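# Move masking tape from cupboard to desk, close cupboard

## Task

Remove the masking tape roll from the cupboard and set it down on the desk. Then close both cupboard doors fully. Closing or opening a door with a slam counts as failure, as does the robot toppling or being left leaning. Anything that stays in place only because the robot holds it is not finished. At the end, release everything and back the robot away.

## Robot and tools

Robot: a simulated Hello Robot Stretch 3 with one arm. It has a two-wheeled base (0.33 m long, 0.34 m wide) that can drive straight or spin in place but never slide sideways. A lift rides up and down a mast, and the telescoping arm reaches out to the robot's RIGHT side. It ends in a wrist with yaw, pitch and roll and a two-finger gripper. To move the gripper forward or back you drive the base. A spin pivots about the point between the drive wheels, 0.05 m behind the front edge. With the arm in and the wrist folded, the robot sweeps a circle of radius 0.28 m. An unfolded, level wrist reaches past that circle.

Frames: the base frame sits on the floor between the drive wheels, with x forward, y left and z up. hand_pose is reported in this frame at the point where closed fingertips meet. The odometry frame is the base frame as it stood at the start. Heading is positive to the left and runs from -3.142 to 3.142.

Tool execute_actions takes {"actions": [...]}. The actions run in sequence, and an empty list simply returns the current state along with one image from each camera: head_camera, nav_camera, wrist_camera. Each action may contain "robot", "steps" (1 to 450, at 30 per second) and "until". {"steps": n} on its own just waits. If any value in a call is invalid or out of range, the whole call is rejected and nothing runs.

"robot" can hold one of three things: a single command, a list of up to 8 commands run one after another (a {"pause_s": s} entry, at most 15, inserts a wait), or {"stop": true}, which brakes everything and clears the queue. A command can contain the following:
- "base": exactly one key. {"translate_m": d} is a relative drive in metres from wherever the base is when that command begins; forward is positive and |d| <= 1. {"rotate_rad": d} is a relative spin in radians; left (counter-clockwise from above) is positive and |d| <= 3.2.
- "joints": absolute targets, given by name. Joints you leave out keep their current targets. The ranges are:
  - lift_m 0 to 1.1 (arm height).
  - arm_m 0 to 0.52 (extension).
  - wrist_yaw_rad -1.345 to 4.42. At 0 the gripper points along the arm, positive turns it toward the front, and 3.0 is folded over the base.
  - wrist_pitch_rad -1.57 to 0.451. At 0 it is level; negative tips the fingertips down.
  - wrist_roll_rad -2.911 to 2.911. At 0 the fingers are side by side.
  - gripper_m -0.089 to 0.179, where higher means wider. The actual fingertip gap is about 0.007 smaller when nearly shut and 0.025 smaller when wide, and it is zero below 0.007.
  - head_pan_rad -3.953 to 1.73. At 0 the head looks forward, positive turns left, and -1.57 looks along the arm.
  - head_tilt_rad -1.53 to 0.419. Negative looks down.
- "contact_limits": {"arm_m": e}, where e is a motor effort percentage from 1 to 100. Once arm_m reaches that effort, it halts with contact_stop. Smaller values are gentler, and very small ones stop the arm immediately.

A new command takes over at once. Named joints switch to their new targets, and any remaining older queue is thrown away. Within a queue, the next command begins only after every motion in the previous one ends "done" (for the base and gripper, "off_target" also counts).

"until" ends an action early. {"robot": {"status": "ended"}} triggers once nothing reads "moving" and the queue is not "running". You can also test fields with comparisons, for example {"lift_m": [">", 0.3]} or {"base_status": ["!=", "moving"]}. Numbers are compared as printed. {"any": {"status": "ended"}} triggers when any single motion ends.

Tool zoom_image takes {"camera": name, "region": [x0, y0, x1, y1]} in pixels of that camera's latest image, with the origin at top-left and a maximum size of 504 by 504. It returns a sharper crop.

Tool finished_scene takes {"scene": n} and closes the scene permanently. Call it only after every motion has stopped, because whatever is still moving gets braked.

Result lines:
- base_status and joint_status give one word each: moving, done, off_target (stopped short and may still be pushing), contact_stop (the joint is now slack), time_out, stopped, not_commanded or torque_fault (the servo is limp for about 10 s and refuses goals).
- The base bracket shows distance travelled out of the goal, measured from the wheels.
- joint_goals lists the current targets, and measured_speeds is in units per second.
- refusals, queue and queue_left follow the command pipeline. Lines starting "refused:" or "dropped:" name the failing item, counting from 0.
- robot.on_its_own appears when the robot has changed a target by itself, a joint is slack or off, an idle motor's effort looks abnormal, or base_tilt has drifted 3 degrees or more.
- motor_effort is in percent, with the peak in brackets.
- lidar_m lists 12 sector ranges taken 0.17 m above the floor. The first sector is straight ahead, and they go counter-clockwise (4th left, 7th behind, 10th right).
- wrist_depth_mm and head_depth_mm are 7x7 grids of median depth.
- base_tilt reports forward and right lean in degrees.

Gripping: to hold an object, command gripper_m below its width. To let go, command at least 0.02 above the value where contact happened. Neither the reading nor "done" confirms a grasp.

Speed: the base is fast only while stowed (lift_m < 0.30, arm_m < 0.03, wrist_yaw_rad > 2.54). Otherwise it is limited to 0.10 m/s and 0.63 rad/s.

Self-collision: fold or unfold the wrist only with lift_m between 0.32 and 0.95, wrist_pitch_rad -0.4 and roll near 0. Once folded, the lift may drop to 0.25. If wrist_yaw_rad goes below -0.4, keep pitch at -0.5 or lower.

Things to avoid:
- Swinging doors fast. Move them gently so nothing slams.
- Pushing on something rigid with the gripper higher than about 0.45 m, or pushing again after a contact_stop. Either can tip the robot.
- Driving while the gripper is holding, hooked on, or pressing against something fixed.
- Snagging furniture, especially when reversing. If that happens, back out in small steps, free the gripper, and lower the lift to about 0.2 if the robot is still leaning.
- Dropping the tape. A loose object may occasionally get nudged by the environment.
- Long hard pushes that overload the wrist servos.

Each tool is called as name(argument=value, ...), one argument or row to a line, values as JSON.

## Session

execute_actions(
  actions=[],
)

Scene clock: 0.00 s.
robot.base_odometry: x=+0.000 y=+0.000 heading=+0.000 (m, m, rad; robot's odometry frame)
robot.turned_by_wheels: +0.000 (rad since the last result)
robot.turned_by_imu: +0.000 (rad since the last result)
robot.base_tilt: forward=+0.8 right=+0.0 (deg)
robot.lidar_m: 2.55 2.44 1.98 1.79 1.38 1.34 1.41 2.00 2.38 2.50 2.49 1.96
robot.head_depth_mm: 1874 2345 2338 2328 2300 2328 1886 / 1890 2489 2461 2471 2492 2479 2116 / 1905 2619 2638 2640 2668 2648 2125 / 1938 2770 2811 2823 2876 2815 2100 / 1937 2963 3058 3089 3056 2988 2088 / 1782 2961 3137 3213 3173 3029 2074 / 1782 2687 2814 2828 2876 2795 2058
robot.base_status: not_commanded
robot.joint_positions: lift_m=+0.327 arm_m=-0.003 wrist_yaw_rad=+3.005 wrist_pitch_rad=-0.360 wrist_roll_rad=-0.002 gripper_m=+0.037 head_pan_rad=+0.007 head_tilt_rad=-0.018
robot.joint_goals: lift_m=+0.327 arm_m=-0.003 wrist_yaw_rad=+3.005 wrist_pitch_rad=-0.360 wrist_roll_rad=-0.002 gripper_m=+0.037 head_pan_rad=+0.007 head_tilt_rad=-0.018
robot.joint_status: lift_m=not_commanded arm_m=not_commanded wrist_yaw_rad=not_commanded wrist_pitch_rad=not_commanded wrist_roll_rad=not_commanded gripper_m=not_commanded head_pan_rad=not_commanded head_tilt_rad=not_commanded
robot.measured_speeds: translate_m=+0.000 rotate_rad=+0.000 lift_m=+0.000 arm_m=+0.000 wrist_yaw_rad=+0.000 wrist_pitch_rad=+0.000 wrist_roll_rad=+0.000 head_pan_rad=+0.000 head_tilt_rad=+0.000
robot: refusals=0 queue=idle queue_left=0
robot.motor_effort: left_wheel=+1 right_wheel=-1 lift_m=+22 arm_m=+0 wrist_yaw_rad=-1 wrist_pitch_rad=+4 wrist_roll_rad=+0 gripper_m=+0 head_pan_rad=+0 head_tilt_rad=+1 (%)
robot.hand_pose: x=+0.0102 y=+0.0868 z=+0.3534 quat_wxyz=(+0.174, +0.702, +0.079, +0.686) (m; robot's base frame)
robot.wrist_depth_mm: - - - - - - - / - - - - - - - / - - - - - - - / - - 958 944 912 880 837 / 802 779 - 748 742 689 671 / 638 632 - 598 - 578 562 / 529 537 - 531 503 486 482
pictures: head_camera (sideways: a quarter turn clockwise sets it upright), nav_camera (sideways: a quarter turn counterclockwise sets it upright), wrist_camera
camera_calibration (this result's frames):
head_camera: T_world_to_cam=[[-0.0449253, -0.0268739, -0.998629, 1.32177], [-0.0132184, 0.999567, -0.0263045, 0.0347815], [0.998903, 0.0120186, -0.045261, 0.0144006], [0, 0, 0, 1]] pos_world=[0.0454558, 0.000581604, 1.32152]
nav_camera: T_world_to_cam=[[0.0129499, -0.00220705, 0.999914, -1.25738], [0.0524869, -0.998617, -0.00288394, 0.0544747], [0.998538, 0.0525197, -0.0128161, -0.032623], [0, 0, 0, 1]] pos_world=[0.0459991, 0.0533376, 1.25701]
wrist_camera: T_world_to_cam=[[0.989956, -0.132326, -0.0497606, 0.028844], [-0.108148, -0.482146, -0.86939, 0.389028], [0.091051, 0.86604, -0.491614, 0.26471], [0, 0, 0, 1]] pos_world=[-0.0105838, -0.0378646, 0.469788]
Images, in order (width x height): head_camera 896x504, nav_camera 672x504, wrist_camera 644x364.

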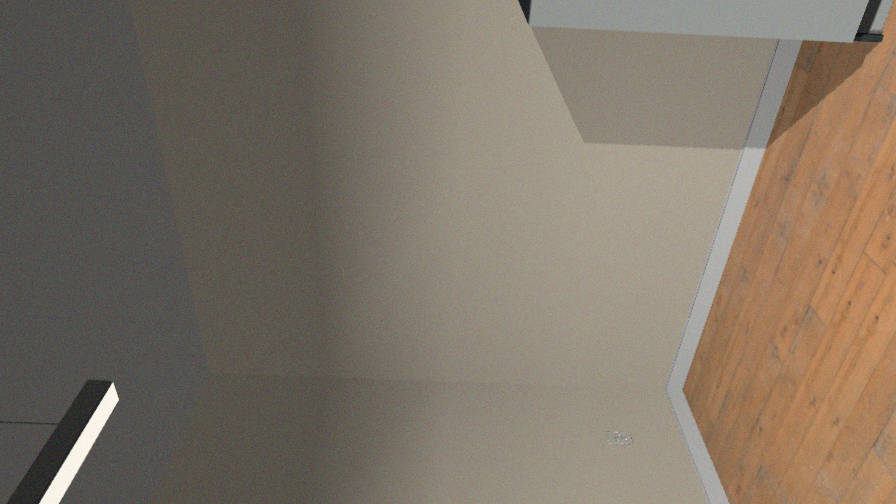

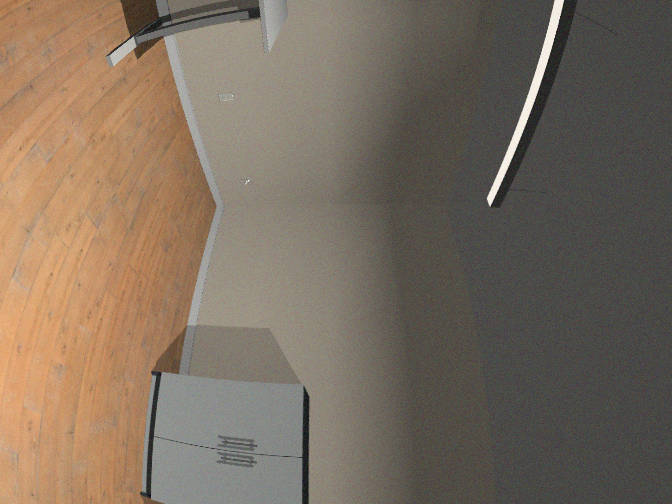

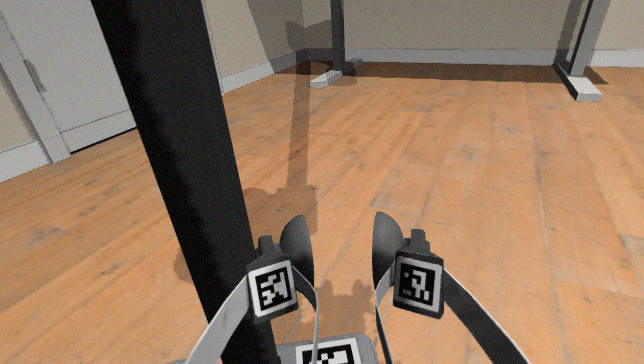

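execute_actions(
  actions=[
    {"robot":{"joints":{"head_tilt_rad":-0.4,"lift_m":0.28},"base":{"rotate_rad":-0.55}},"steps":450,"until":{"robot":{"status":"ended"}}},
  ],
)

Scene clock: 4.83 s.
robot.base_odometry: x=+0.000 y=+0.000 heading=-0.550 (m, m, rad; robot's odometry frame)
robot.turned_by_wheels: -0.550 (rad since the last result)
robot.turned_by_imu: -0.552 (rad since the last result)
robot.base_tilt: forward=+0.8 right=+0.0 (deg)
robot.lidar_m: 1.96 2.54 2.46 1.98 1.83 1.38 1.34 1.40 1.96 2.37 2.49 2.50
robot.head_depth_mm: 1995 2154 2305 2522 2325 1718 1397 / 2039 2172 1904 2085 2170 1716 1384 / 2034 2195 1897 2043 2192 1720 1376 / 2029 2205 1896 2058 2182 1713 1369 / 2083 2210 1910 2096 2197 1695 1360 / 2063 2224 2332 2581 2205 1690 1357 / 2076 2225 2397 2617 2203 1673 1356
robot.base_status: done (rotate_rad -0.5499 of -0.5500)
robot.joint_positions: lift_m=+0.280 arm_m=-0.003 wrist_yaw_rad=+3.005 wrist_pitch_rad=-0.360 wrist_roll_rad=-0.002 gripper_m=+0.037 head_pan_rad=+0.007 head_tilt_rad=-0.396
robot.joint_goals: lift_m=+0.280 arm_m=-0.003 wrist_yaw_rad=+3.005 wrist_pitch_rad=-0.360 wrist_roll_rad=-0.002 gripper_m=+0.037 head_pan_rad=+0.007 head_tilt_rad=-0.400
robot.joint_status: lift_m=done arm_m=not_commanded wrist_yaw_rad=not_commanded wrist_pitch_rad=not_commanded wrist_roll_rad=not_commanded gripper_m=not_commanded head_pan_rad=not_commanded head_tilt_rad=done
robot.measured_speeds: translate_m=+0.000 rotate_rad=+0.000 lift_m=+0.000 arm_m=+0.000 wrist_yaw_rad=+0.000 wrist_pitch_rad=+0.000 wrist_roll_rad=+0.000 head_pan_rad=+0.000 head_tilt_rad=+0.000
robot: refusals=0 queue=done queue_left=0
robot.motor_effort: left_wheel=+3(13) right_wheel=-1(5) lift_m=+16(20) arm_m=+0(0) wrist_yaw_rad=+0(0) wrist_pitch_rad=+4(4) wrist_roll_rad=+0(0) gripper_m=+0(0) head_pan_rad=+0(0) head_tilt_rad=-1(20) (%)
robot.hand_pose: x=+0.0101 y=+0.0867 z=+0.3061 quat_wxyz=(+0.174, +0.702, +0.080, +0.686) (m; robot's base frame)
robot.wrist_depth_mm: - - - - - - - / - - - - - - - / - - - - - - 998 / 940 899 858 827 809 777 767 / 730 700 - 679 657 637 610 / 576 562 - 545 - 520 505 / 483 494 - - 447 438 430
pictures: head_camera (sideways: a quarter turn clockwise sets it upright), nav_camera (sideways: a quarter turn counterclockwise sets it upright), wrist_camera
camera_calibration (this result's frames):
head_camera: T_world_to_cam=[[-0.409906, -0.0293547, -0.911655, 1.21029], [-0.022469, 0.999504, -0.0220806, 0.0293269], [0.911851, 0.011433, -0.410362, 0.49014], [0, 0, 0, 1]] pos_world=[0.0498302, 0.000611574, 1.30515]
nav_camera: T_world_to_cam=[[0.380671, 0.000292131, 0.924711, -1.16124], [0.0482104, -0.998646, -0.019531, 0.0761678], [0.923453, 0.0520155, -0.380169, 0.445991], [0, 0, 0, 1]] pos_world=[0.0265273, 0.0532055, 1.24485]
wrist_camera: T_world_to_cam=[[0.989951, -0.132367, -0.0497634, 0.0264937], [-0.108246, -0.482855, -0.868984, 0.347783], [0.0909966, 0.865638, -0.492331, 0.241787], [0, 0, 0, 1]] pos_world=[-0.0105834, -0.0378648, 0.422576]
Images, in order (width x height): head_camera 896x504, nav_camera 672x504, wrist_camera 644x364.

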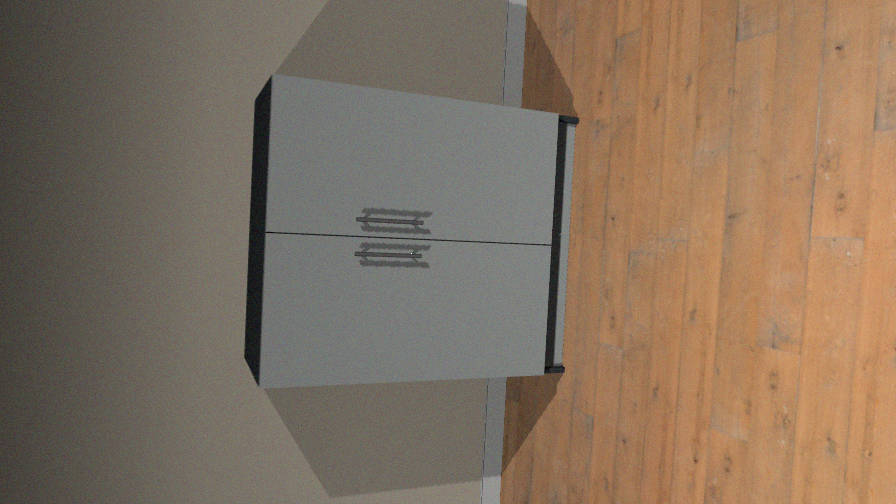

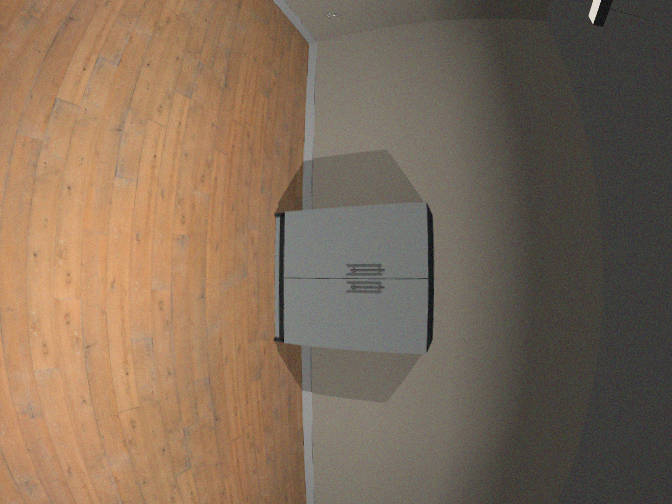

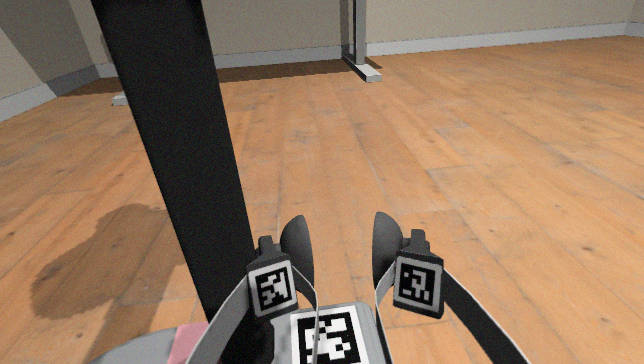

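execute_actions(
  actions=[
    {"robot":[{"base":{"rotate_rad":0.055}},{"base":{"translate_m":1.0}},{"base":{"translate_m":0.26}},{"base":{"rotate_rad":1.485},"joints":{"head_pan_rad":-1.57,"head_tilt_rad":-0.7}},{"joints":{"lift_m":0.4,"wrist_pitch_rad":-0.4}},{"joints":{"lift_m":0.585,"wrist_yaw_rad":0,"gripper_m":0.05}},{"joints":{"wrist_pitch_rad":0,"arm_m":0.15}}],"steps":450,"until":{"robot":{"status":"ended"}}},
    {"steps":450,"until":{"robot":{"status":"ended"}}},
  ],
)

Scene clock: 44.77 s.
robot.base_odometry: x=+1.109 y=-0.599 heading=+0.990 (m, m, rad; robot's odometry frame)
robot.turned_by_wheels: +1.540 (rad since the last result)
robot.turned_by_imu: +1.547 (rad since the last result)
robot.base_tilt: forward=+0.8 right=+0.0 (deg)
robot.lidar_m: 2.29 2.04 2.70 2.60 2.69 2.59 2.48 1.69 0.73 0.70 0.72 1.63
robot.head_depth_mm: 951 678 727 850 1020 1269 1170 / 954 676 728 851 1024 1234 - / 961 676 731 853 1026 1192 1120 / 957 677 736 846 1025 1261 1144 / 962 678 735 856 1029 1262 1154 / 958 679 734 859 1033 1261 1163 / 946 680 735 860 1033 1301 1159
robot.base_status: done (rotate_rad +1.4849 of +1.4850)
robot.joint_positions: lift_m=+0.585 arm_m=+0.150 wrist_yaw_rad=+0.001 wrist_pitch_rad=-0.021 wrist_roll_rad=-0.002 gripper_m=+0.050 head_pan_rad=-1.563 head_tilt_rad=-0.692
robot.joint_goals: lift_m=+0.585 arm_m=+0.150 wrist_yaw_rad=+0.000 wrist_pitch_rad=+0.000 wrist_roll_rad=-0.002 gripper_m=+0.050 head_pan_rad=-1.570 head_tilt_rad=-0.700
robot.joint_status: lift_m=done arm_m=done wrist_yaw_rad=done wrist_pitch_rad=done wrist_roll_rad=not_commanded gripper_m=done head_pan_rad=done head_tilt_rad=done
robot.measured_speeds: translate_m=+0.000 rotate_rad=+0.000 lift_m=+0.000 arm_m=+0.000 wrist_yaw_rad=+0.000 wrist_pitch_rad=+0.000 wrist_roll_rad=+0.000 head_pan_rad=+0.000 head_tilt_rad=+0.000
robot: refusals=0 queue=done queue_left=0
robot.motor_effort: left_wheel=-3(13) right_wheel=+1(8) lift_m=+25(28) arm_m=+4(3) wrist_yaw_rad=-1(4) wrist_pitch_rad=+6(4) wrist_roll_rad=+0(0) gripper_m=+0(55) head_pan_rad=-4(50) head_tilt_rad=-3(19) (%)
robot.hand_pose: x=-0.0212 y=-0.5502 z=+0.6939 quat_wxyz=(+0.708, +0.008, -0.706, -0.007) (m; robot's base frame)
robot.wrist_depth_mm: 293 292 289 288 287 285 283 / 303 298 300 295 293 293 293 / 309 308 307 302 303 300 300 / 319 317 315 311 312 313 310 / 330 328 324 321 316 318 319 / 340 337 336 334 335 330 330 / 352 349 347 344 343 341 338
pictures: head_camera (sideways: a quarter turn clockwise sets it upright), nav_camera (sideways: a quarter turn counterclockwise sets it upright), wrist_camera
camera_calibration (this result's frames):
head_camera: T_world_to_cam=[[-0.0316948, 0.657983, -0.752366, 1.00028], [0.999436, 0.0292218, -0.0165472, 0.0158818], [0.0110977, -0.752466, -0.658538, 0.818525], [0, 0, 0, 1]] pos_world=[0.00674721, -0.0427222, 1.29187]
nav_camera: T_world_to_cam=[[0.00264284, -0.633865, 0.773439, -0.961668], [-0.998656, -0.0417036, -0.0307654, 0.0971699], [0.0517563, -0.772318, -0.633124, 0.78043], [0, 0, 0, 1]] pos_world=[0.0591887, -0.00277519, 1.24089]
wrist_camera: T_world_to_cam=[[-0.99873, -0.0209949, -0.0457972, 0.00891379], [0.0414044, 0.175845, -0.983547, 0.818983], [0.0287026, -0.984194, -0.174752, -0.252553], [0, 0, 0, 1]] pos_world=[-0.0177581, -0.392388, 0.761782]
Images, in order (width x height): head_camera 896x504, nav_camera 672x504, wrist_camera 644x364.

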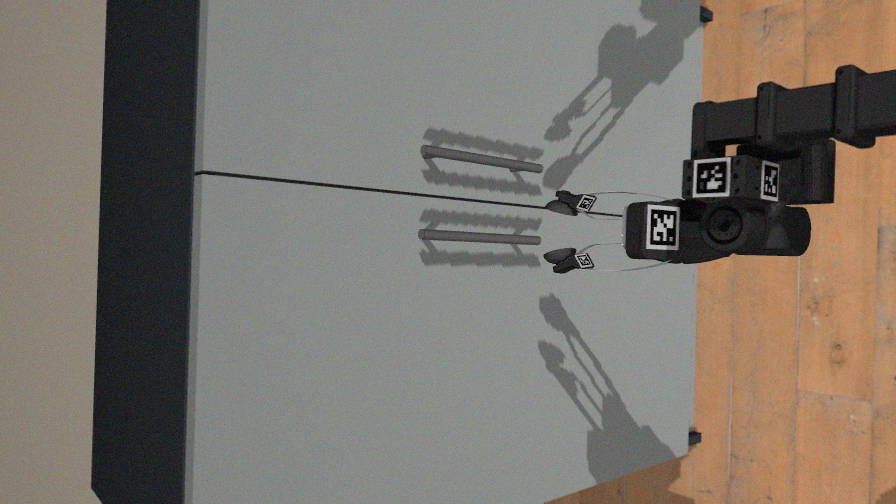

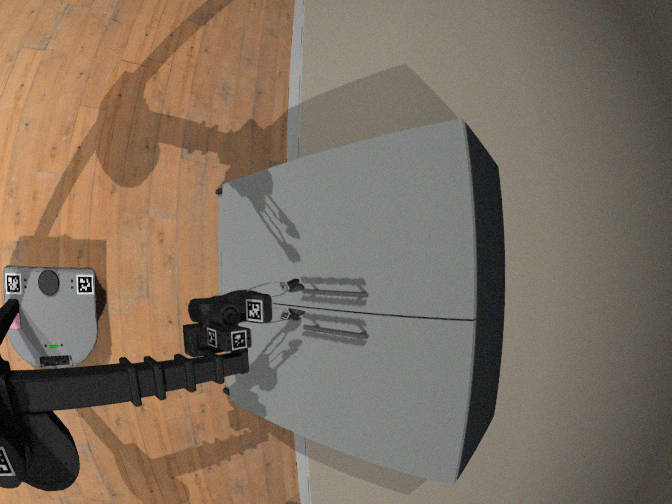

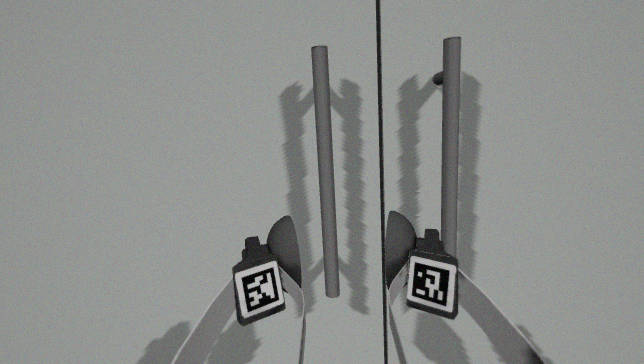

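execute_actions(
  actions=[
    {"robot":{"joints":{"lift_m":0.605,"arm_m":0.30},"contact_limits":{"arm_m":10},"base":{"translate_m":0.007}},"steps":450,"until":{"robot":{"status":"ended"}}},
    {"robot":{"joints":{"gripper_m":-0.089}},"steps":100,"until":{"robot":{"gripper_m":["<",-0.06]}}},
    {"robot":{"joints":{"arm_m":0.255},"contact_limits":{"arm_m":30}},"steps":450,"until":{"robot":{"status":"ended"}}},
  ],
)

Scene clock: 54.50 s.
robot.base_odometry: x=+1.113 y=-0.593 heading=+0.990 (m, m, rad; robot's odometry frame)
robot.turned_by_wheels: +0.000 (rad since the last result)
robot.turned_by_imu: +0.002 (rad since the last result)
robot.base_tilt: forward=+0.9 right=+0.0 (deg)
robot.lidar_m: 2.28 2.03 2.69 2.59 2.68 2.59 2.49 1.69 0.71 0.67 0.71 1.63
robot.head_depth_mm: 956 675 703 828 1004 1278 1167 / 958 668 701 816 960 1225 - / 957 667 696 812 925 1270 1167 / 962 668 700 804 978 1262 1163 / 960 669 709 829 1003 1265 1164 / 945 667 719 844 1017 1257 1156 / 948 670 728 853 1034 1309 1153
robot.base_status: done (translate_m +0.0070 of +0.0070)
robot.joint_positions: lift_m=+0.605 arm_m=+0.256 wrist_yaw_rad=+0.014 wrist_pitch_rad=-0.021 wrist_roll_rad=-0.002 gripper_m=-0.086 head_pan_rad=-1.563 head_tilt_rad=-0.693
robot.joint_goals: lift_m=+0.605 arm_m=+0.255 wrist_yaw_rad=+0.000 wrist_pitch_rad=+0.000 wrist_roll_rad=-0.002 gripper_m=-0.085 head_pan_rad=-1.570 head_tilt_rad=-0.700
robot.joint_status: lift_m=done arm_m=done wrist_yaw_rad=done wrist_pitch_rad=done wrist_roll_rad=not_commanded gripper_m=done head_pan_rad=done head_tilt_rad=done
robot.measured_speeds: translate_m=+0.000 rotate_rad=+0.000 lift_m=+0.000 arm_m=+0.000 wrist_yaw_rad=+0.000 wrist_pitch_rad=+0.000 wrist_roll_rad=+0.000 head_pan_rad=+0.000 head_tilt_rad=+0.000
robot: refusals=0 queue=done queue_left=0
robot.motor_effort: left_wheel=+6(7) right_wheel=-5(6) lift_m=+26(29) arm_m=-5(9) wrist_yaw_rad=-12(13) wrist_pitch_rad=+6(7) wrist_roll_rad=+0(0) gripper_m=-9(100) head_pan_rad=-4(4) head_tilt_rad=-3(3) (%)
robot.contact_limits: arm_m 30 (drawing in: default 21, maximum 34; extending or still: default 28, maximum 46)
robot.hand_pose: x=-0.0179 y=-0.6562 z=+0.7140 quat_wxyz=(+0.708, +0.013, -0.706, -0.003) (m; robot's base frame)
robot.wrist_depth_mm: 174 170 165 159 157 156 129 / 180 176 170 164 161 160 139 / 186 181 175 169 166 165 163 / 192 188 182 173 171 170 169 / 199 193 187 144 175 175 175 / 206 200 194 - 181 181 181 / 214 208 201 194 190 186 187
pictures: head_camera (sideways: a quarter turn clockwise sets it upright), nav_camera (sideways: a quarter turn counterclockwise sets it upright), wrist_camera
replaced: robot.arm_m: its motion had ended contact_stop
camera_calibration (this result's frames):
head_camera: T_world_to_cam=[[-0.0316336, 0.658795, -0.751657, 0.99936], [0.999439, 0.0291372, -0.0165241, 0.0158518], [0.0110152, -0.751758, -0.659347, 0.819577], [0, 0, 0, 1]] pos_world=[0.00674275, -0.0427115, 1.29182]
nav_camera: T_world_to_cam=[[0.00258433, -0.634697, 0.772757, -0.960779], [-0.998661, -0.0415682, -0.0308019, 0.0972174], [0.051672, -0.771643, -0.633954, 0.781511], [0, 0, 0, 1]] pos_world=[0.0591879, -0.00271503, 1.24089]
wrist_camera: T_world_to_cam=[[-0.998375, -0.0339132, -0.045794, 0.00243814], [0.0391356, 0.176066, -0.9836, 0.857394], [0.0414198, -0.983794, -0.174452, -0.353126], [0, 0, 0, 1]] pos_world=[-0.0164941, -0.498278, 0.781841]
Images, in order (width x height): head_camera 896x504, nav_camera 672x504, wrist_camera 644x364.

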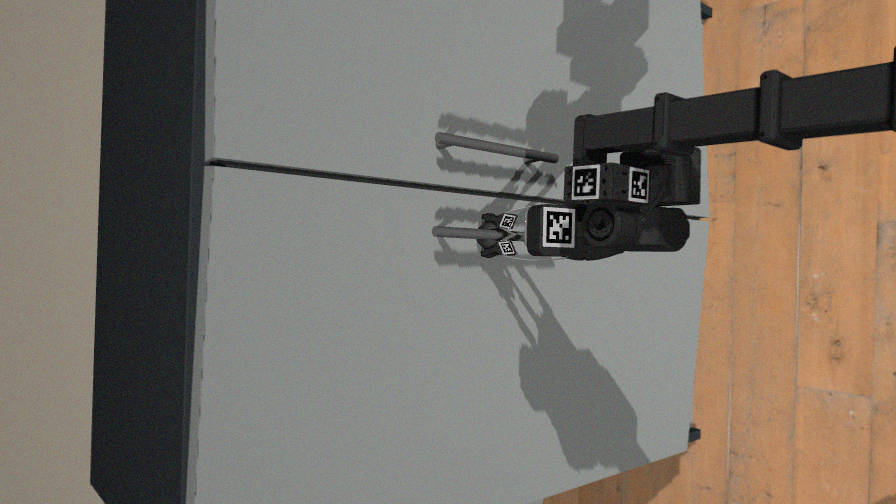

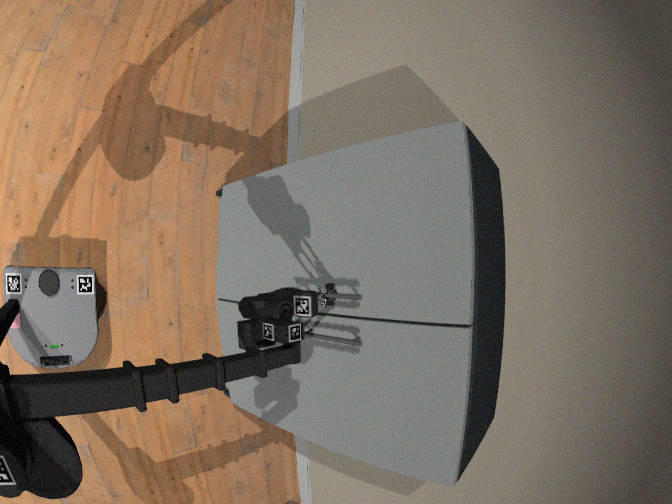

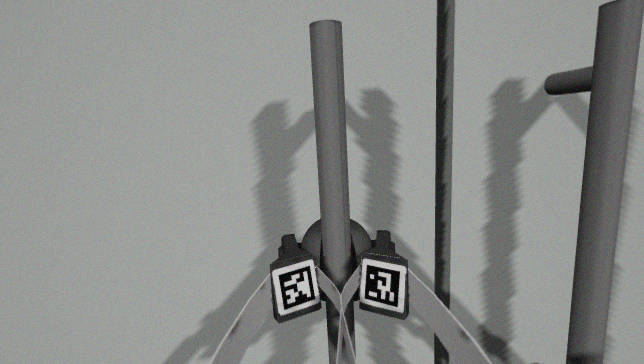

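execute_actions(
  actions=[
    {"robot":[{"joints":{"gripper_m":-0.03,"arm_m":0.203,"wrist_yaw_rad":-0.05},"base":{"translate_m":0.033}},{"joints":{"arm_m":0.153,"wrist_yaw_rad":-0.12},"base":{"translate_m":0.037}},{"joints":{"arm_m":0.109,"wrist_yaw_rad":-0.2},"base":{"translate_m":0.047}},{"joints":{"arm_m":0.0835,"wrist_yaw_rad":-0.25,"head_tilt_rad":-0.85,"head_pan_rad":-1.7},"base":{"translate_m":0.032}},{"joints":{"gripper_m":0.05}},{"joints":{"arm_m":0.0}}],"steps":450,"until":{"robot":{"status":"ended"}}},
  ],
)

Scene clock: 79.10 s.
robot.base_odometry: x=+1.194 y=-0.468 heading=+0.990 (m, m, rad; robot's odometry frame)
robot.turned_by_wheels: +0.000 (rad since the last result)
robot.turned_by_imu: +0.002 (rad since the last result)
robot.base_tilt: forward=+0.7 right=-0.1 (deg)
robot.lidar_m: 2.13 1.90 2.68 2.58 2.68 2.75 2.64 1.69 0.50 0.50 0.68 1.63
robot.head_depth_mm: 665 626 758 972 1332 1266 1122 / 705 516 675 903 1223 1268 - / 695 497 564 682 977 1271 - / 689 517 600 719 949 1196 - / 687 535 639 791 1038 1256 1115 / 643 564 682 862 1169 1260 1110 / 610 601 734 1027 1436 1261 1105
robot.base_status: done (translate_m +0.0320 of +0.0320)
robot.joint_positions: lift_m=+0.605 arm_m=+0.000 wrist_yaw_rad=-0.249 wrist_pitch_rad=-0.021 wrist_roll_rad=-0.002 gripper_m=+0.050 head_pan_rad=-1.693 head_tilt_rad=-0.839
robot.joint_goals: lift_m=+0.605 arm_m=+0.000 wrist_yaw_rad=-0.250 wrist_pitch_rad=+0.000 wrist_roll_rad=-0.002 gripper_m=+0.050 head_pan_rad=-1.700 head_tilt_rad=-0.850
robot.joint_status: lift_m=done arm_m=done wrist_yaw_rad=done wrist_pitch_rad=done wrist_roll_rad=not_commanded gripper_m=done head_pan_rad=done head_tilt_rad=done
robot.measured_speeds: translate_m=+0.000 rotate_rad=+0.000 lift_m=+0.000 arm_m=+0.000 wrist_yaw_rad=+0.000 wrist_pitch_rad=+0.000 wrist_roll_rad=+0.000 head_pan_rad=+0.000 head_tilt_rad=+0.000
robot: refusals=0 queue=done queue_left=0
robot.motor_effort: left_wheel=-1(17) right_wheel=+0(7) lift_m=+26(26) arm_m=-4(3) wrist_yaw_rad=-1(32) wrist_pitch_rad=+6(6) wrist_roll_rad=+0(0) gripper_m=+1(80) head_pan_rad=-4(21) head_tilt_rad=-5(16) (%)
robot.hand_pose: x=-0.0844 y=-0.3932 z=+0.7139 quat_wxyz=(+0.702, -0.080, -0.702, -0.096) (m; robot's base frame)
robot.wrist_depth_mm: 323 293 269 247 253 438 523 / 337 303 277 251 261 454 542 / 349 316 288 259 269 470 565 / 372 331 297 267 274 485 591 / 387 342 309 269 416 507 621 / 406 358 331 279 273 531 647 / 427 375 328 300 304 536 -
pictures: head_camera (sideways: a quarter turn clockwise sets it upright), nav_camera (sideways: a quarter turn counterclockwise sets it upright), wrist_camera
camera_calibration (this result's frames):
head_camera: T_world_to_cam=[[0.0664836, 0.759319, -0.647313, 0.862784], [0.99506, -0.098388, -0.0132126, 0.0115644], [-0.0737205, -0.643238, -0.762109, 0.953744], [0, 0, 0, 1]] pos_world=[0.00144215, -0.0405067, 1.2855]
nav_camera: T_world_to_cam=[[-0.0925746, -0.73498, 0.67174, -0.828547], [-0.99504, 0.0929559, -0.0354225, 0.103205], [-0.0364073, -0.671687, -0.73994, 0.919898], [0, 0, 0, 1]] pos_world=[0.0594813, -0.000675096, 1.24089]
wrist_camera: T_world_to_cam=[[-0.972923, 0.226544, -0.045802, 0.0495062], [0.083636, 0.160342, -0.983512, 0.811081], [-0.215465, -0.960712, -0.174948, -0.103936], [0, 0, 0, 1]] pos_world=[-0.0420644, -0.241119, 0.781791]
Images, in order (width x height): head_camera 896x504, nav_camera 672x504, wrist_camera 644x364.

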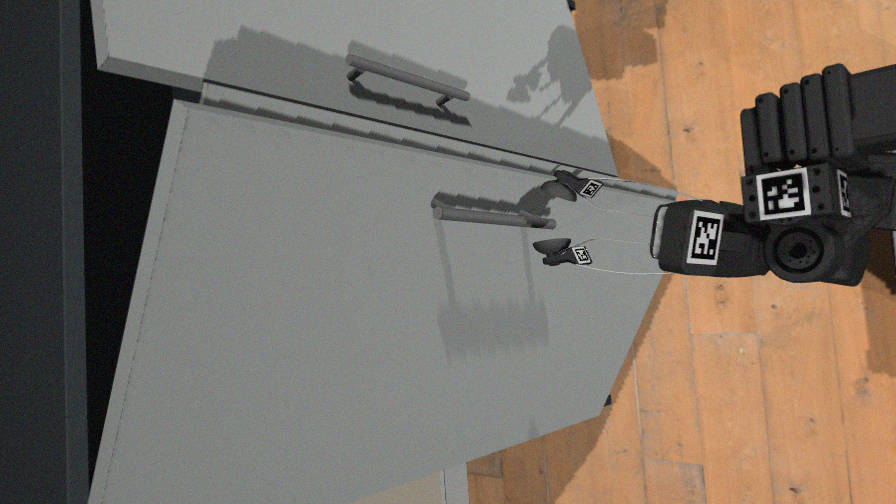

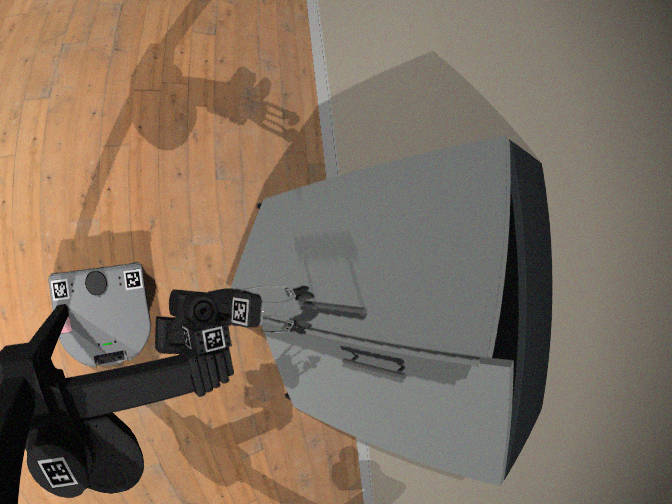

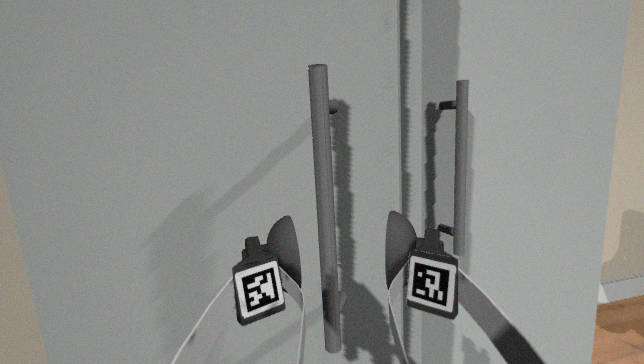

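execute_actions(
  actions=[
    {"robot":[{"joints":{"gripper_m":0.0,"wrist_yaw_rad":0.0,"head_pan_rad":-1.55,"head_tilt_rad":-0.7},"base":{"translate_m":-0.21}},{"joints":{"arm_m":0.14},"contact_limits":{"arm_m":12}}],"steps":450,"until":{"robot":{"status":"ended"}}},
  ],
)

Scene clock: 92.30 s.
robot.base_odometry: x=+1.079 y=-0.644 heading=+0.990 (m, m, rad; robot's odometry frame)
robot.turned_by_wheels: +0.000 (rad since the last result)
robot.turned_by_imu: +0.001 (rad since the last result)
robot.base_tilt: forward=+0.8 right=+0.0 (deg)
robot.lidar_m: 2.34 2.09 2.68 2.59 2.68 2.53 2.43 1.69 0.67 0.48 0.54 1.63
robot.head_depth_mm: 951 664 676 805 991 1271 1169 / 941 670 661 783 960 1146 - / 945 679 645 755 928 - 1137 / 945 780 1063 903 1143 1260 1133 / 949 771 504 587 705 916 1134 / 954 761 536 642 809 1087 1156 / 955 706 590 721 943 1272 1149
robot.base_status: done (translate_m -0.2100 of -0.2100)
robot.joint_positions: lift_m=+0.605 arm_m=+0.140 wrist_yaw_rad=-0.001 wrist_pitch_rad=-0.021 wrist_roll_rad=-0.002 gripper_m=+0.000 head_pan_rad=-1.557 head_tilt_rad=-0.705
robot.joint_goals: lift_m=+0.605 arm_m=+0.140 wrist_yaw_rad=+0.000 wrist_pitch_rad=+0.000 wrist_roll_rad=-0.002 gripper_m=+0.000 head_pan_rad=-1.550 head_tilt_rad=-0.700
robot.joint_status: lift_m=done arm_m=done wrist_yaw_rad=done wrist_pitch_rad=done wrist_roll_rad=not_commanded gripper_m=done head_pan_rad=done head_tilt_rad=done
robot.measured_speeds: translate_m=+0.000 rotate_rad=+0.000 lift_m=+0.000 arm_m=+0.000 wrist_yaw_rad=+0.000 wrist_pitch_rad=+0.000 wrist_roll_rad=+0.000 head_pan_rad=+0.000 head_tilt_rad=+0.000
robot: refusals=0 queue=done queue_left=0
robot.motor_effort: left_wheel=+0(7) right_wheel=+0(4) lift_m=+26(25) arm_m=+4(7) wrist_yaw_rad=+1(3) wrist_pitch_rad=+6(6) wrist_roll_rad=+0(0) gripper_m=-2(79) head_pan_rad=+4(23) head_tilt_rad=+3(14) (%)
robot.contact_limits: arm_m 12 (drawing in: default 21, maximum 34; extending or still: default 28, maximum 46)
robot.hand_pose: x=-0.0217 y=-0.5402 z=+0.7140 quat_wxyz=(+0.708, +0.007, -0.706, -0.008) (m; robot's base frame)
robot.wrist_depth_mm: 95 101 719 713 224 236 249 / 96 104 752 730 228 243 257 / 96 106 757 363 236 251 266 / 97 108 783 774 243 259 271 / 98 110 833 800 250 267 284 / 100 114 772 - 263 276 295 / 106 115 534 550 264 287 304
pictures: head_camera (sideways: a quarter turn clockwise sets it upright), nav_camera (sideways: a quarter turn counterclockwise sets it upright), wrist_camera
camera_calibration (this result's frames):
head_camera: T_world_to_cam=[[-0.0357478, 0.66765, -0.743616, 0.988905], [0.999241, 0.0353888, -0.0162629, 0.0155127], [0.0154577, -0.743633, -0.668409, 0.831337], [0, 0, 0, 1]] pos_world=[0.00699971, -0.0425816, 1.29129]
nav_camera: T_world_to_cam=[[0.00655661, -0.643986, 0.765009, -0.950704], [-0.998396, -0.0472405, -0.0312103, 0.097747], [0.0562384, -0.763577, -0.643263, 0.793592], [0, 0, 0, 1]] pos_world=[0.0591932, -0.00165395, 1.24084]
wrist_camera: T_world_to_cam=[[-0.99877, -0.0189881, -0.0457938, 0.0106085], [0.0417603, 0.175542, -0.983586, 0.836875], [0.0267152, -0.984289, -0.174534, -0.239446], [0, 0, 0, 1]] pos_world=[-0.0179558, -0.382389, 0.781833]
Images, in order (width x height): head_camera 896x504, nav_camera 672x504, wrist_camera 644x364.

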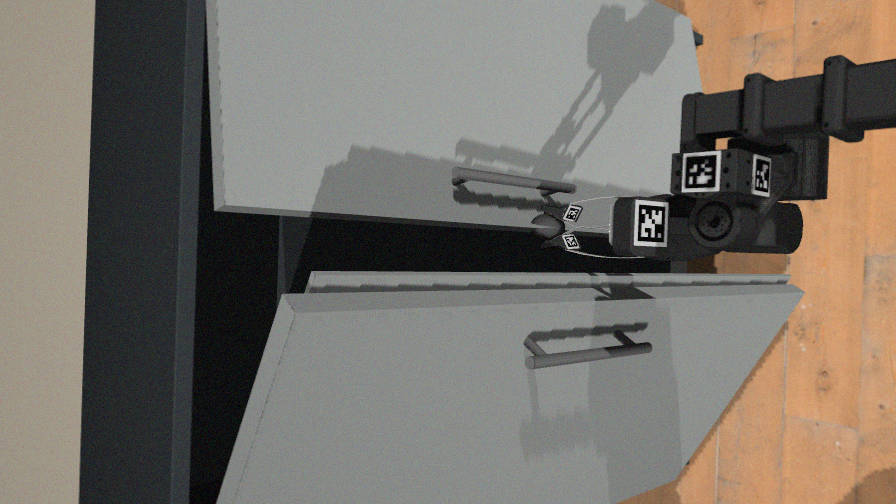

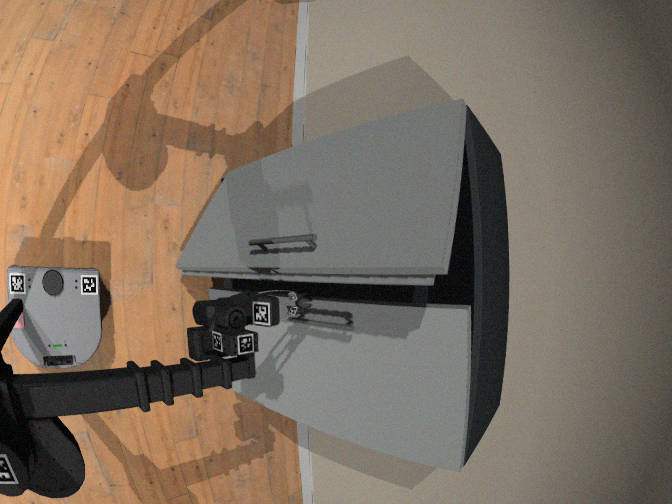

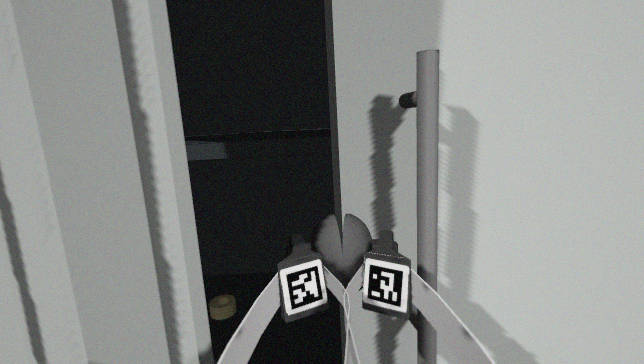

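execute_actions(
  actions=[
    {"robot":[{"joints":{"wrist_yaw_rad":0.2}},{"joints":{"wrist_yaw_rad":0.35}},{"joints":{"wrist_yaw_rad":0.5,"arm_m":0.12}},{"joints":{"wrist_yaw_rad":0.65}},{"joints":{"wrist_yaw_rad":0.8,"arm_m":0.10}},{"joints":{"arm_m":0.05,"head_pan_rad":-1.57},"base":{"translate_m":0.225}}],"steps":450,"until":{"robot":{"status":"ended"}}},
  ],
)

Scene clock: 108.67 s.
robot.base_odometry: x=+1.203 y=-0.456 heading=+0.990 (m, m, rad; robot's odometry frame)
robot.turned_by_wheels: +0.000 (rad since the last result)
robot.turned_by_imu: +0.001 (rad since the last result)
robot.base_tilt: forward=+0.7 right=+0.0 (deg)
robot.lidar_m: 2.12 1.89 2.67 2.58 2.69 2.76 2.65 1.69 0.66 0.81 0.30 1.63
robot.head_depth_mm: 954 803 1081 804 901 1195 1171 / 942 795 1073 1275 1160 1263 1227 / 944 786 1064 1272 1202 1317 - / 942 776 1070 1259 1191 1303 - / 948 771 1053 1241 1291 1310 1109 / 960 710 837 882 878 870 863 / 971 1043 546 543 542 539 626
robot.base_status: done (translate_m +0.2250 of +0.2250)
robot.joint_positions: lift_m=+0.605 arm_m=+0.050 wrist_yaw_rad=+0.797 wrist_pitch_rad=-0.021 wrist_roll_rad=-0.002 gripper_m=+0.000 head_pan_rad=-1.563 head_tilt_rad=-0.705
robot.joint_goals: lift_m=+0.605 arm_m=+0.050 wrist_yaw_rad=+0.800 wrist_pitch_rad=+0.000 wrist_roll_rad=-0.002 gripper_m=+0.000 head_pan_rad=-1.570 head_tilt_rad=-0.700
robot.joint_status: lift_m=done arm_m=done wrist_yaw_rad=done wrist_pitch_rad=done wrist_roll_rad=not_commanded gripper_m=done head_pan_rad=done head_tilt_rad=done
robot.measured_speeds: translate_m=+0.000 rotate_rad=+0.000 lift_m=+0.000 arm_m=+0.000 wrist_yaw_rad=+0.000 wrist_pitch_rad=+0.000 wrist_roll_rad=+0.000 head_pan_rad=+0.000 head_tilt_rad=+0.000
robot: refusals=0 queue=done queue_left=0
robot.motor_effort: left_wheel=-1(16) right_wheel=+0(18) lift_m=+26(26) arm_m=-4(8) wrist_yaw_rad=+3(47) wrist_pitch_rad=+6(6) wrist_roll_rad=+0(0) gripper_m=-2(6) head_pan_rad=-4(6) head_tilt_rad=+1(1) (%)
robot.hand_pose: x=+0.1614 y=-0.3742 z=+0.7140 quat_wxyz=(+0.656, +0.281, -0.648, +0.268) (m; robot's base frame)
robot.wrist_depth_mm: 101 114 139 177 248 399 633 / 103 115 141 181 253 413 648 / 104 117 143 185 261 422 635 / 100 118 145 189 270 435 686 / 101 120 147 178 293 466 709 / 101 122 150 - 327 480 677 / 102 123 148 201 277 503 541
pictures: head_camera (sideways: a quarter turn clockwise sets it upright), nav_camera (sideways: a quarter turn counterclockwise sets it upright), wrist_camera
camera_calibration (this result's frames):
head_camera: T_world_to_cam=[[-0.0318479, 0.667816, -0.743645, 0.988919], [0.999431, 0.0295519, -0.0162639, 0.0155127], [0.0111148, -0.74374, -0.668377, 0.831322], [0, 0, 0, 1]] pos_world=[0.00675102, -0.0425866, 1.29129]
nav_camera: T_world_to_cam=[[0.00279534, -0.643981, 0.765037, -0.950717], [-0.998655, -0.0414104, -0.0312088, 0.0977467], [0.0517783, -0.76392, -0.64323, 0.793576], [0, 0, 0, 1]] pos_world=[0.0591827, -0.0019666, 1.24084]
wrist_camera: T_world_to_cam=[[-0.68401, -0.728034, -0.045795, -0.119499], [-0.096488, 0.152523, -0.983579, 0.813767], [0.723063, -0.668359, -0.174574, -0.0750532], [0, 0, 0, 1]] pos_world=[0.0510483, -0.26128, 0.781829]
Images, in order (width x height): head_camera 896x504, nav_camera 672x504, wrist_camera 644x364.

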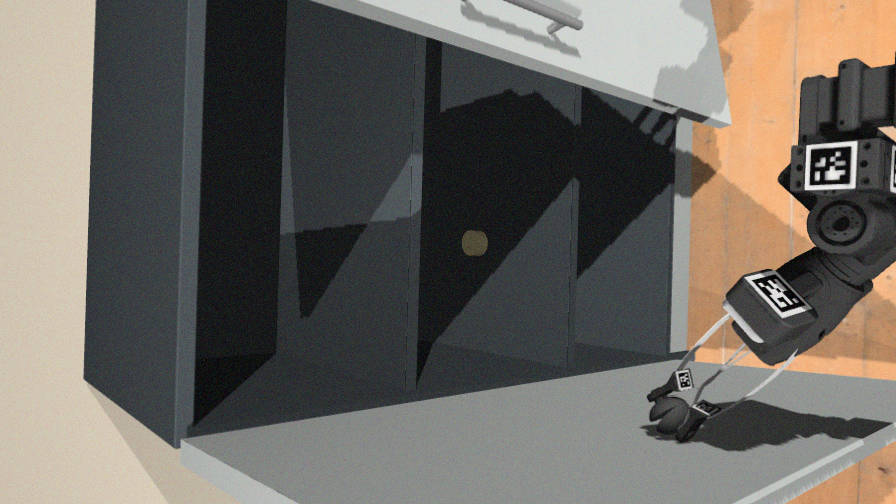

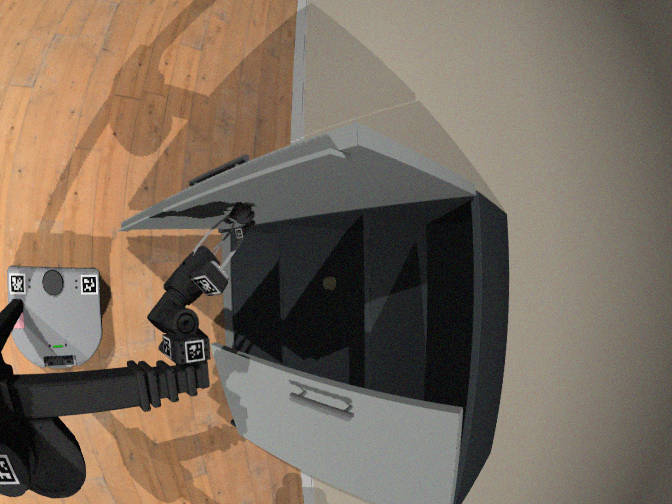

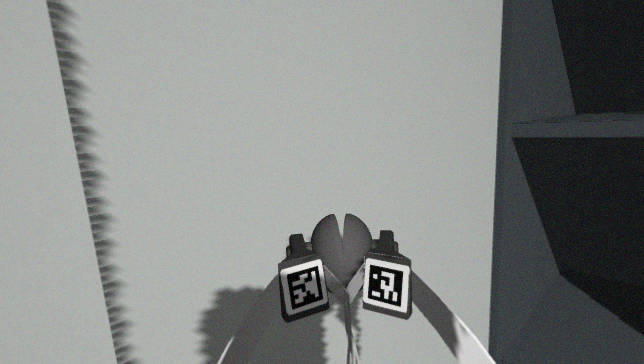

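execute_actions(
  actions=[
    {"robot":[{"base":{"rotate_rad":-1.4},"joints":{"wrist_yaw_rad":0.0,"arm_m":0.0,"lift_m":0.47,"wrist_pitch_rad":-0.3,"gripper_m":0.11}},{"base":{"translate_m":0.095}},{"base":{"rotate_rad":1.4}},{"joints":{"arm_m":0.33},"contact_limits":{"arm_m":12}}],"steps":450,"until":{"robot":{"status":"ended"}}},
  ],
)

Scene clock: 153.10 s.
robot.base_odometry: x=+1.290 y=-0.493 heading=+0.990 (m, m, rad; robot's odometry frame)
robot.turned_by_wheels: +0.000 (rad since the last result)
robot.turned_by_imu: +0.002 (rad since the last result)
robot.base_tilt: forward=+0.8 right=+0.0 (deg)
robot.lidar_m: 2.10 1.91 2.72 2.67 2.79 2.78 2.66 0.84 0.58 0.75 0.22 0.21
robot.head_depth_mm: 876 693 1060 888 830 965 1163 / 877 686 1060 886 1128 1255 1141 / 879 679 1055 878 1160 1262 1160 / 881 675 1057 908 1158 1267 1164 / 883 669 1047 900 1117 1253 1159 / 895 662 768 792 828 817 810 / 899 977 512 509 509 506 502
robot.base_status: done (rotate_rad +1.3999 of +1.4000)
robot.joint_positions: lift_m=+0.470 arm_m=+0.330 wrist_yaw_rad=+0.001 wrist_pitch_rad=-0.315 wrist_roll_rad=-0.002 gripper_m=+0.110 head_pan_rad=-1.563 head_tilt_rad=-0.705
robot.joint_goals: lift_m=+0.470 arm_m=+0.330 wrist_yaw_rad=+0.000 wrist_pitch_rad=-0.300 wrist_roll_rad=-0.002 gripper_m=+0.110 head_pan_rad=-1.570 head_tilt_rad=-0.700
robot.joint_status: lift_m=done arm_m=done wrist_yaw_rad=done wrist_pitch_rad=done wrist_roll_rad=not_commanded gripper_m=done head_pan_rad=done head_tilt_rad=done
robot.measured_speeds: translate_m=+0.000 rotate_rad=+0.000 lift_m=+0.000 arm_m=+0.000 wrist_yaw_rad=+0.000 wrist_pitch_rad=+0.000 wrist_roll_rad=+0.000 head_pan_rad=+0.000 head_tilt_rad=+0.000
robot: refusals=0 queue=done queue_left=0
robot.motor_effort: left_wheel=-2(10) right_wheel=+1(5) lift_m=+18(26) arm_m=+4(1) wrist_yaw_rad=-1(5) wrist_pitch_rad=+4(7) wrist_roll_rad=+1(0) gripper_m=+1(81) head_pan_rad=-4(4) head_tilt_rad=+3(3) (%)
robot.contact_limits: arm_m 12 (drawing in: default 21, maximum 34; extending or still: default 28, maximum 46)
robot.hand_pose: x=-0.0213 y=-0.7108 z=+0.5068 quat_wxyz=(+0.699, +0.111, -0.697, -0.111) (m; robot's base frame)
robot.wrist_depth_mm: 257 367 427 430 432 430 430 / 257 365 459 464 459 457 464 / 253 357 506 487 498 500 487 / 252 353 457 442 423 414 395 / 249 324 363 338 331 334 311 / 247 286 281 275 270 - 258 / 234 240 234 230 226 221 217
pictures: head_camera (sideways: a quarter turn clockwise sets it upright), nav_camera (sideways: a quarter turn counterclockwise sets it upright), wrist_camera
camera_calibration (this result's frames):
head_camera: T_world_to_cam=[[-0.0317292, 0.667691, -0.743762, 0.989071], [0.999436, 0.0293729, -0.0162676, 0.0155176], [0.0109847, -0.743859, -0.668247, 0.831153], [0, 0, 0, 1]] pos_world=[0.00674353, -0.0425885, 1.2913]
nav_camera: T_world_to_cam=[[0.00268084, -0.643847, 0.76515, -0.950864], [-0.998662, -0.0412399, -0.0312029, 0.0977391], [0.0516446, -0.764042, -0.643096, 0.793403], [0, 0, 0, 1]] pos_world=[0.0591824, -0.00198666, 1.24084]
wrist_camera: T_world_to_cam=[[-0.99875, -0.00650112, -0.0495639, 0.00906407], [0.0412559, 0.452686, -0.890715, 0.812892], [0.0282275, -0.891646, -0.451852, -0.237046], [0, 0, 0, 1]] pos_world=[-0.0177926, -0.579287, 0.617394]
Images, in order (width x height): head_camera 896x504, nav_camera 672x504, wrist_camera 644x364.

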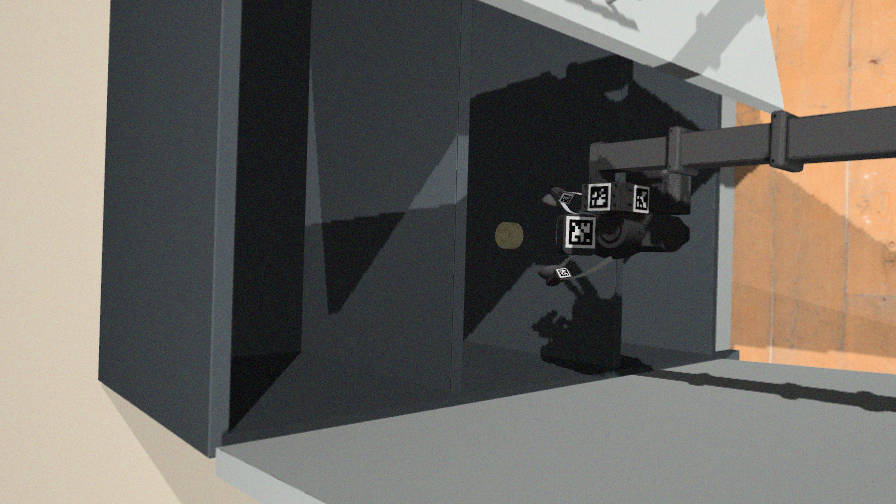

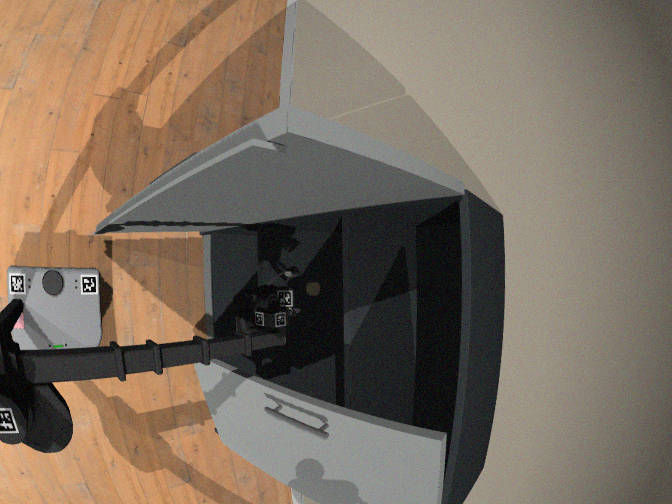

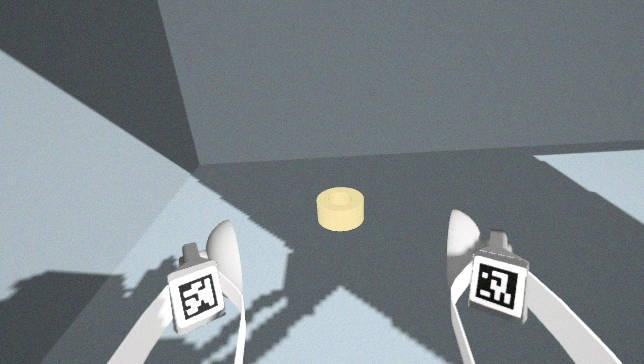

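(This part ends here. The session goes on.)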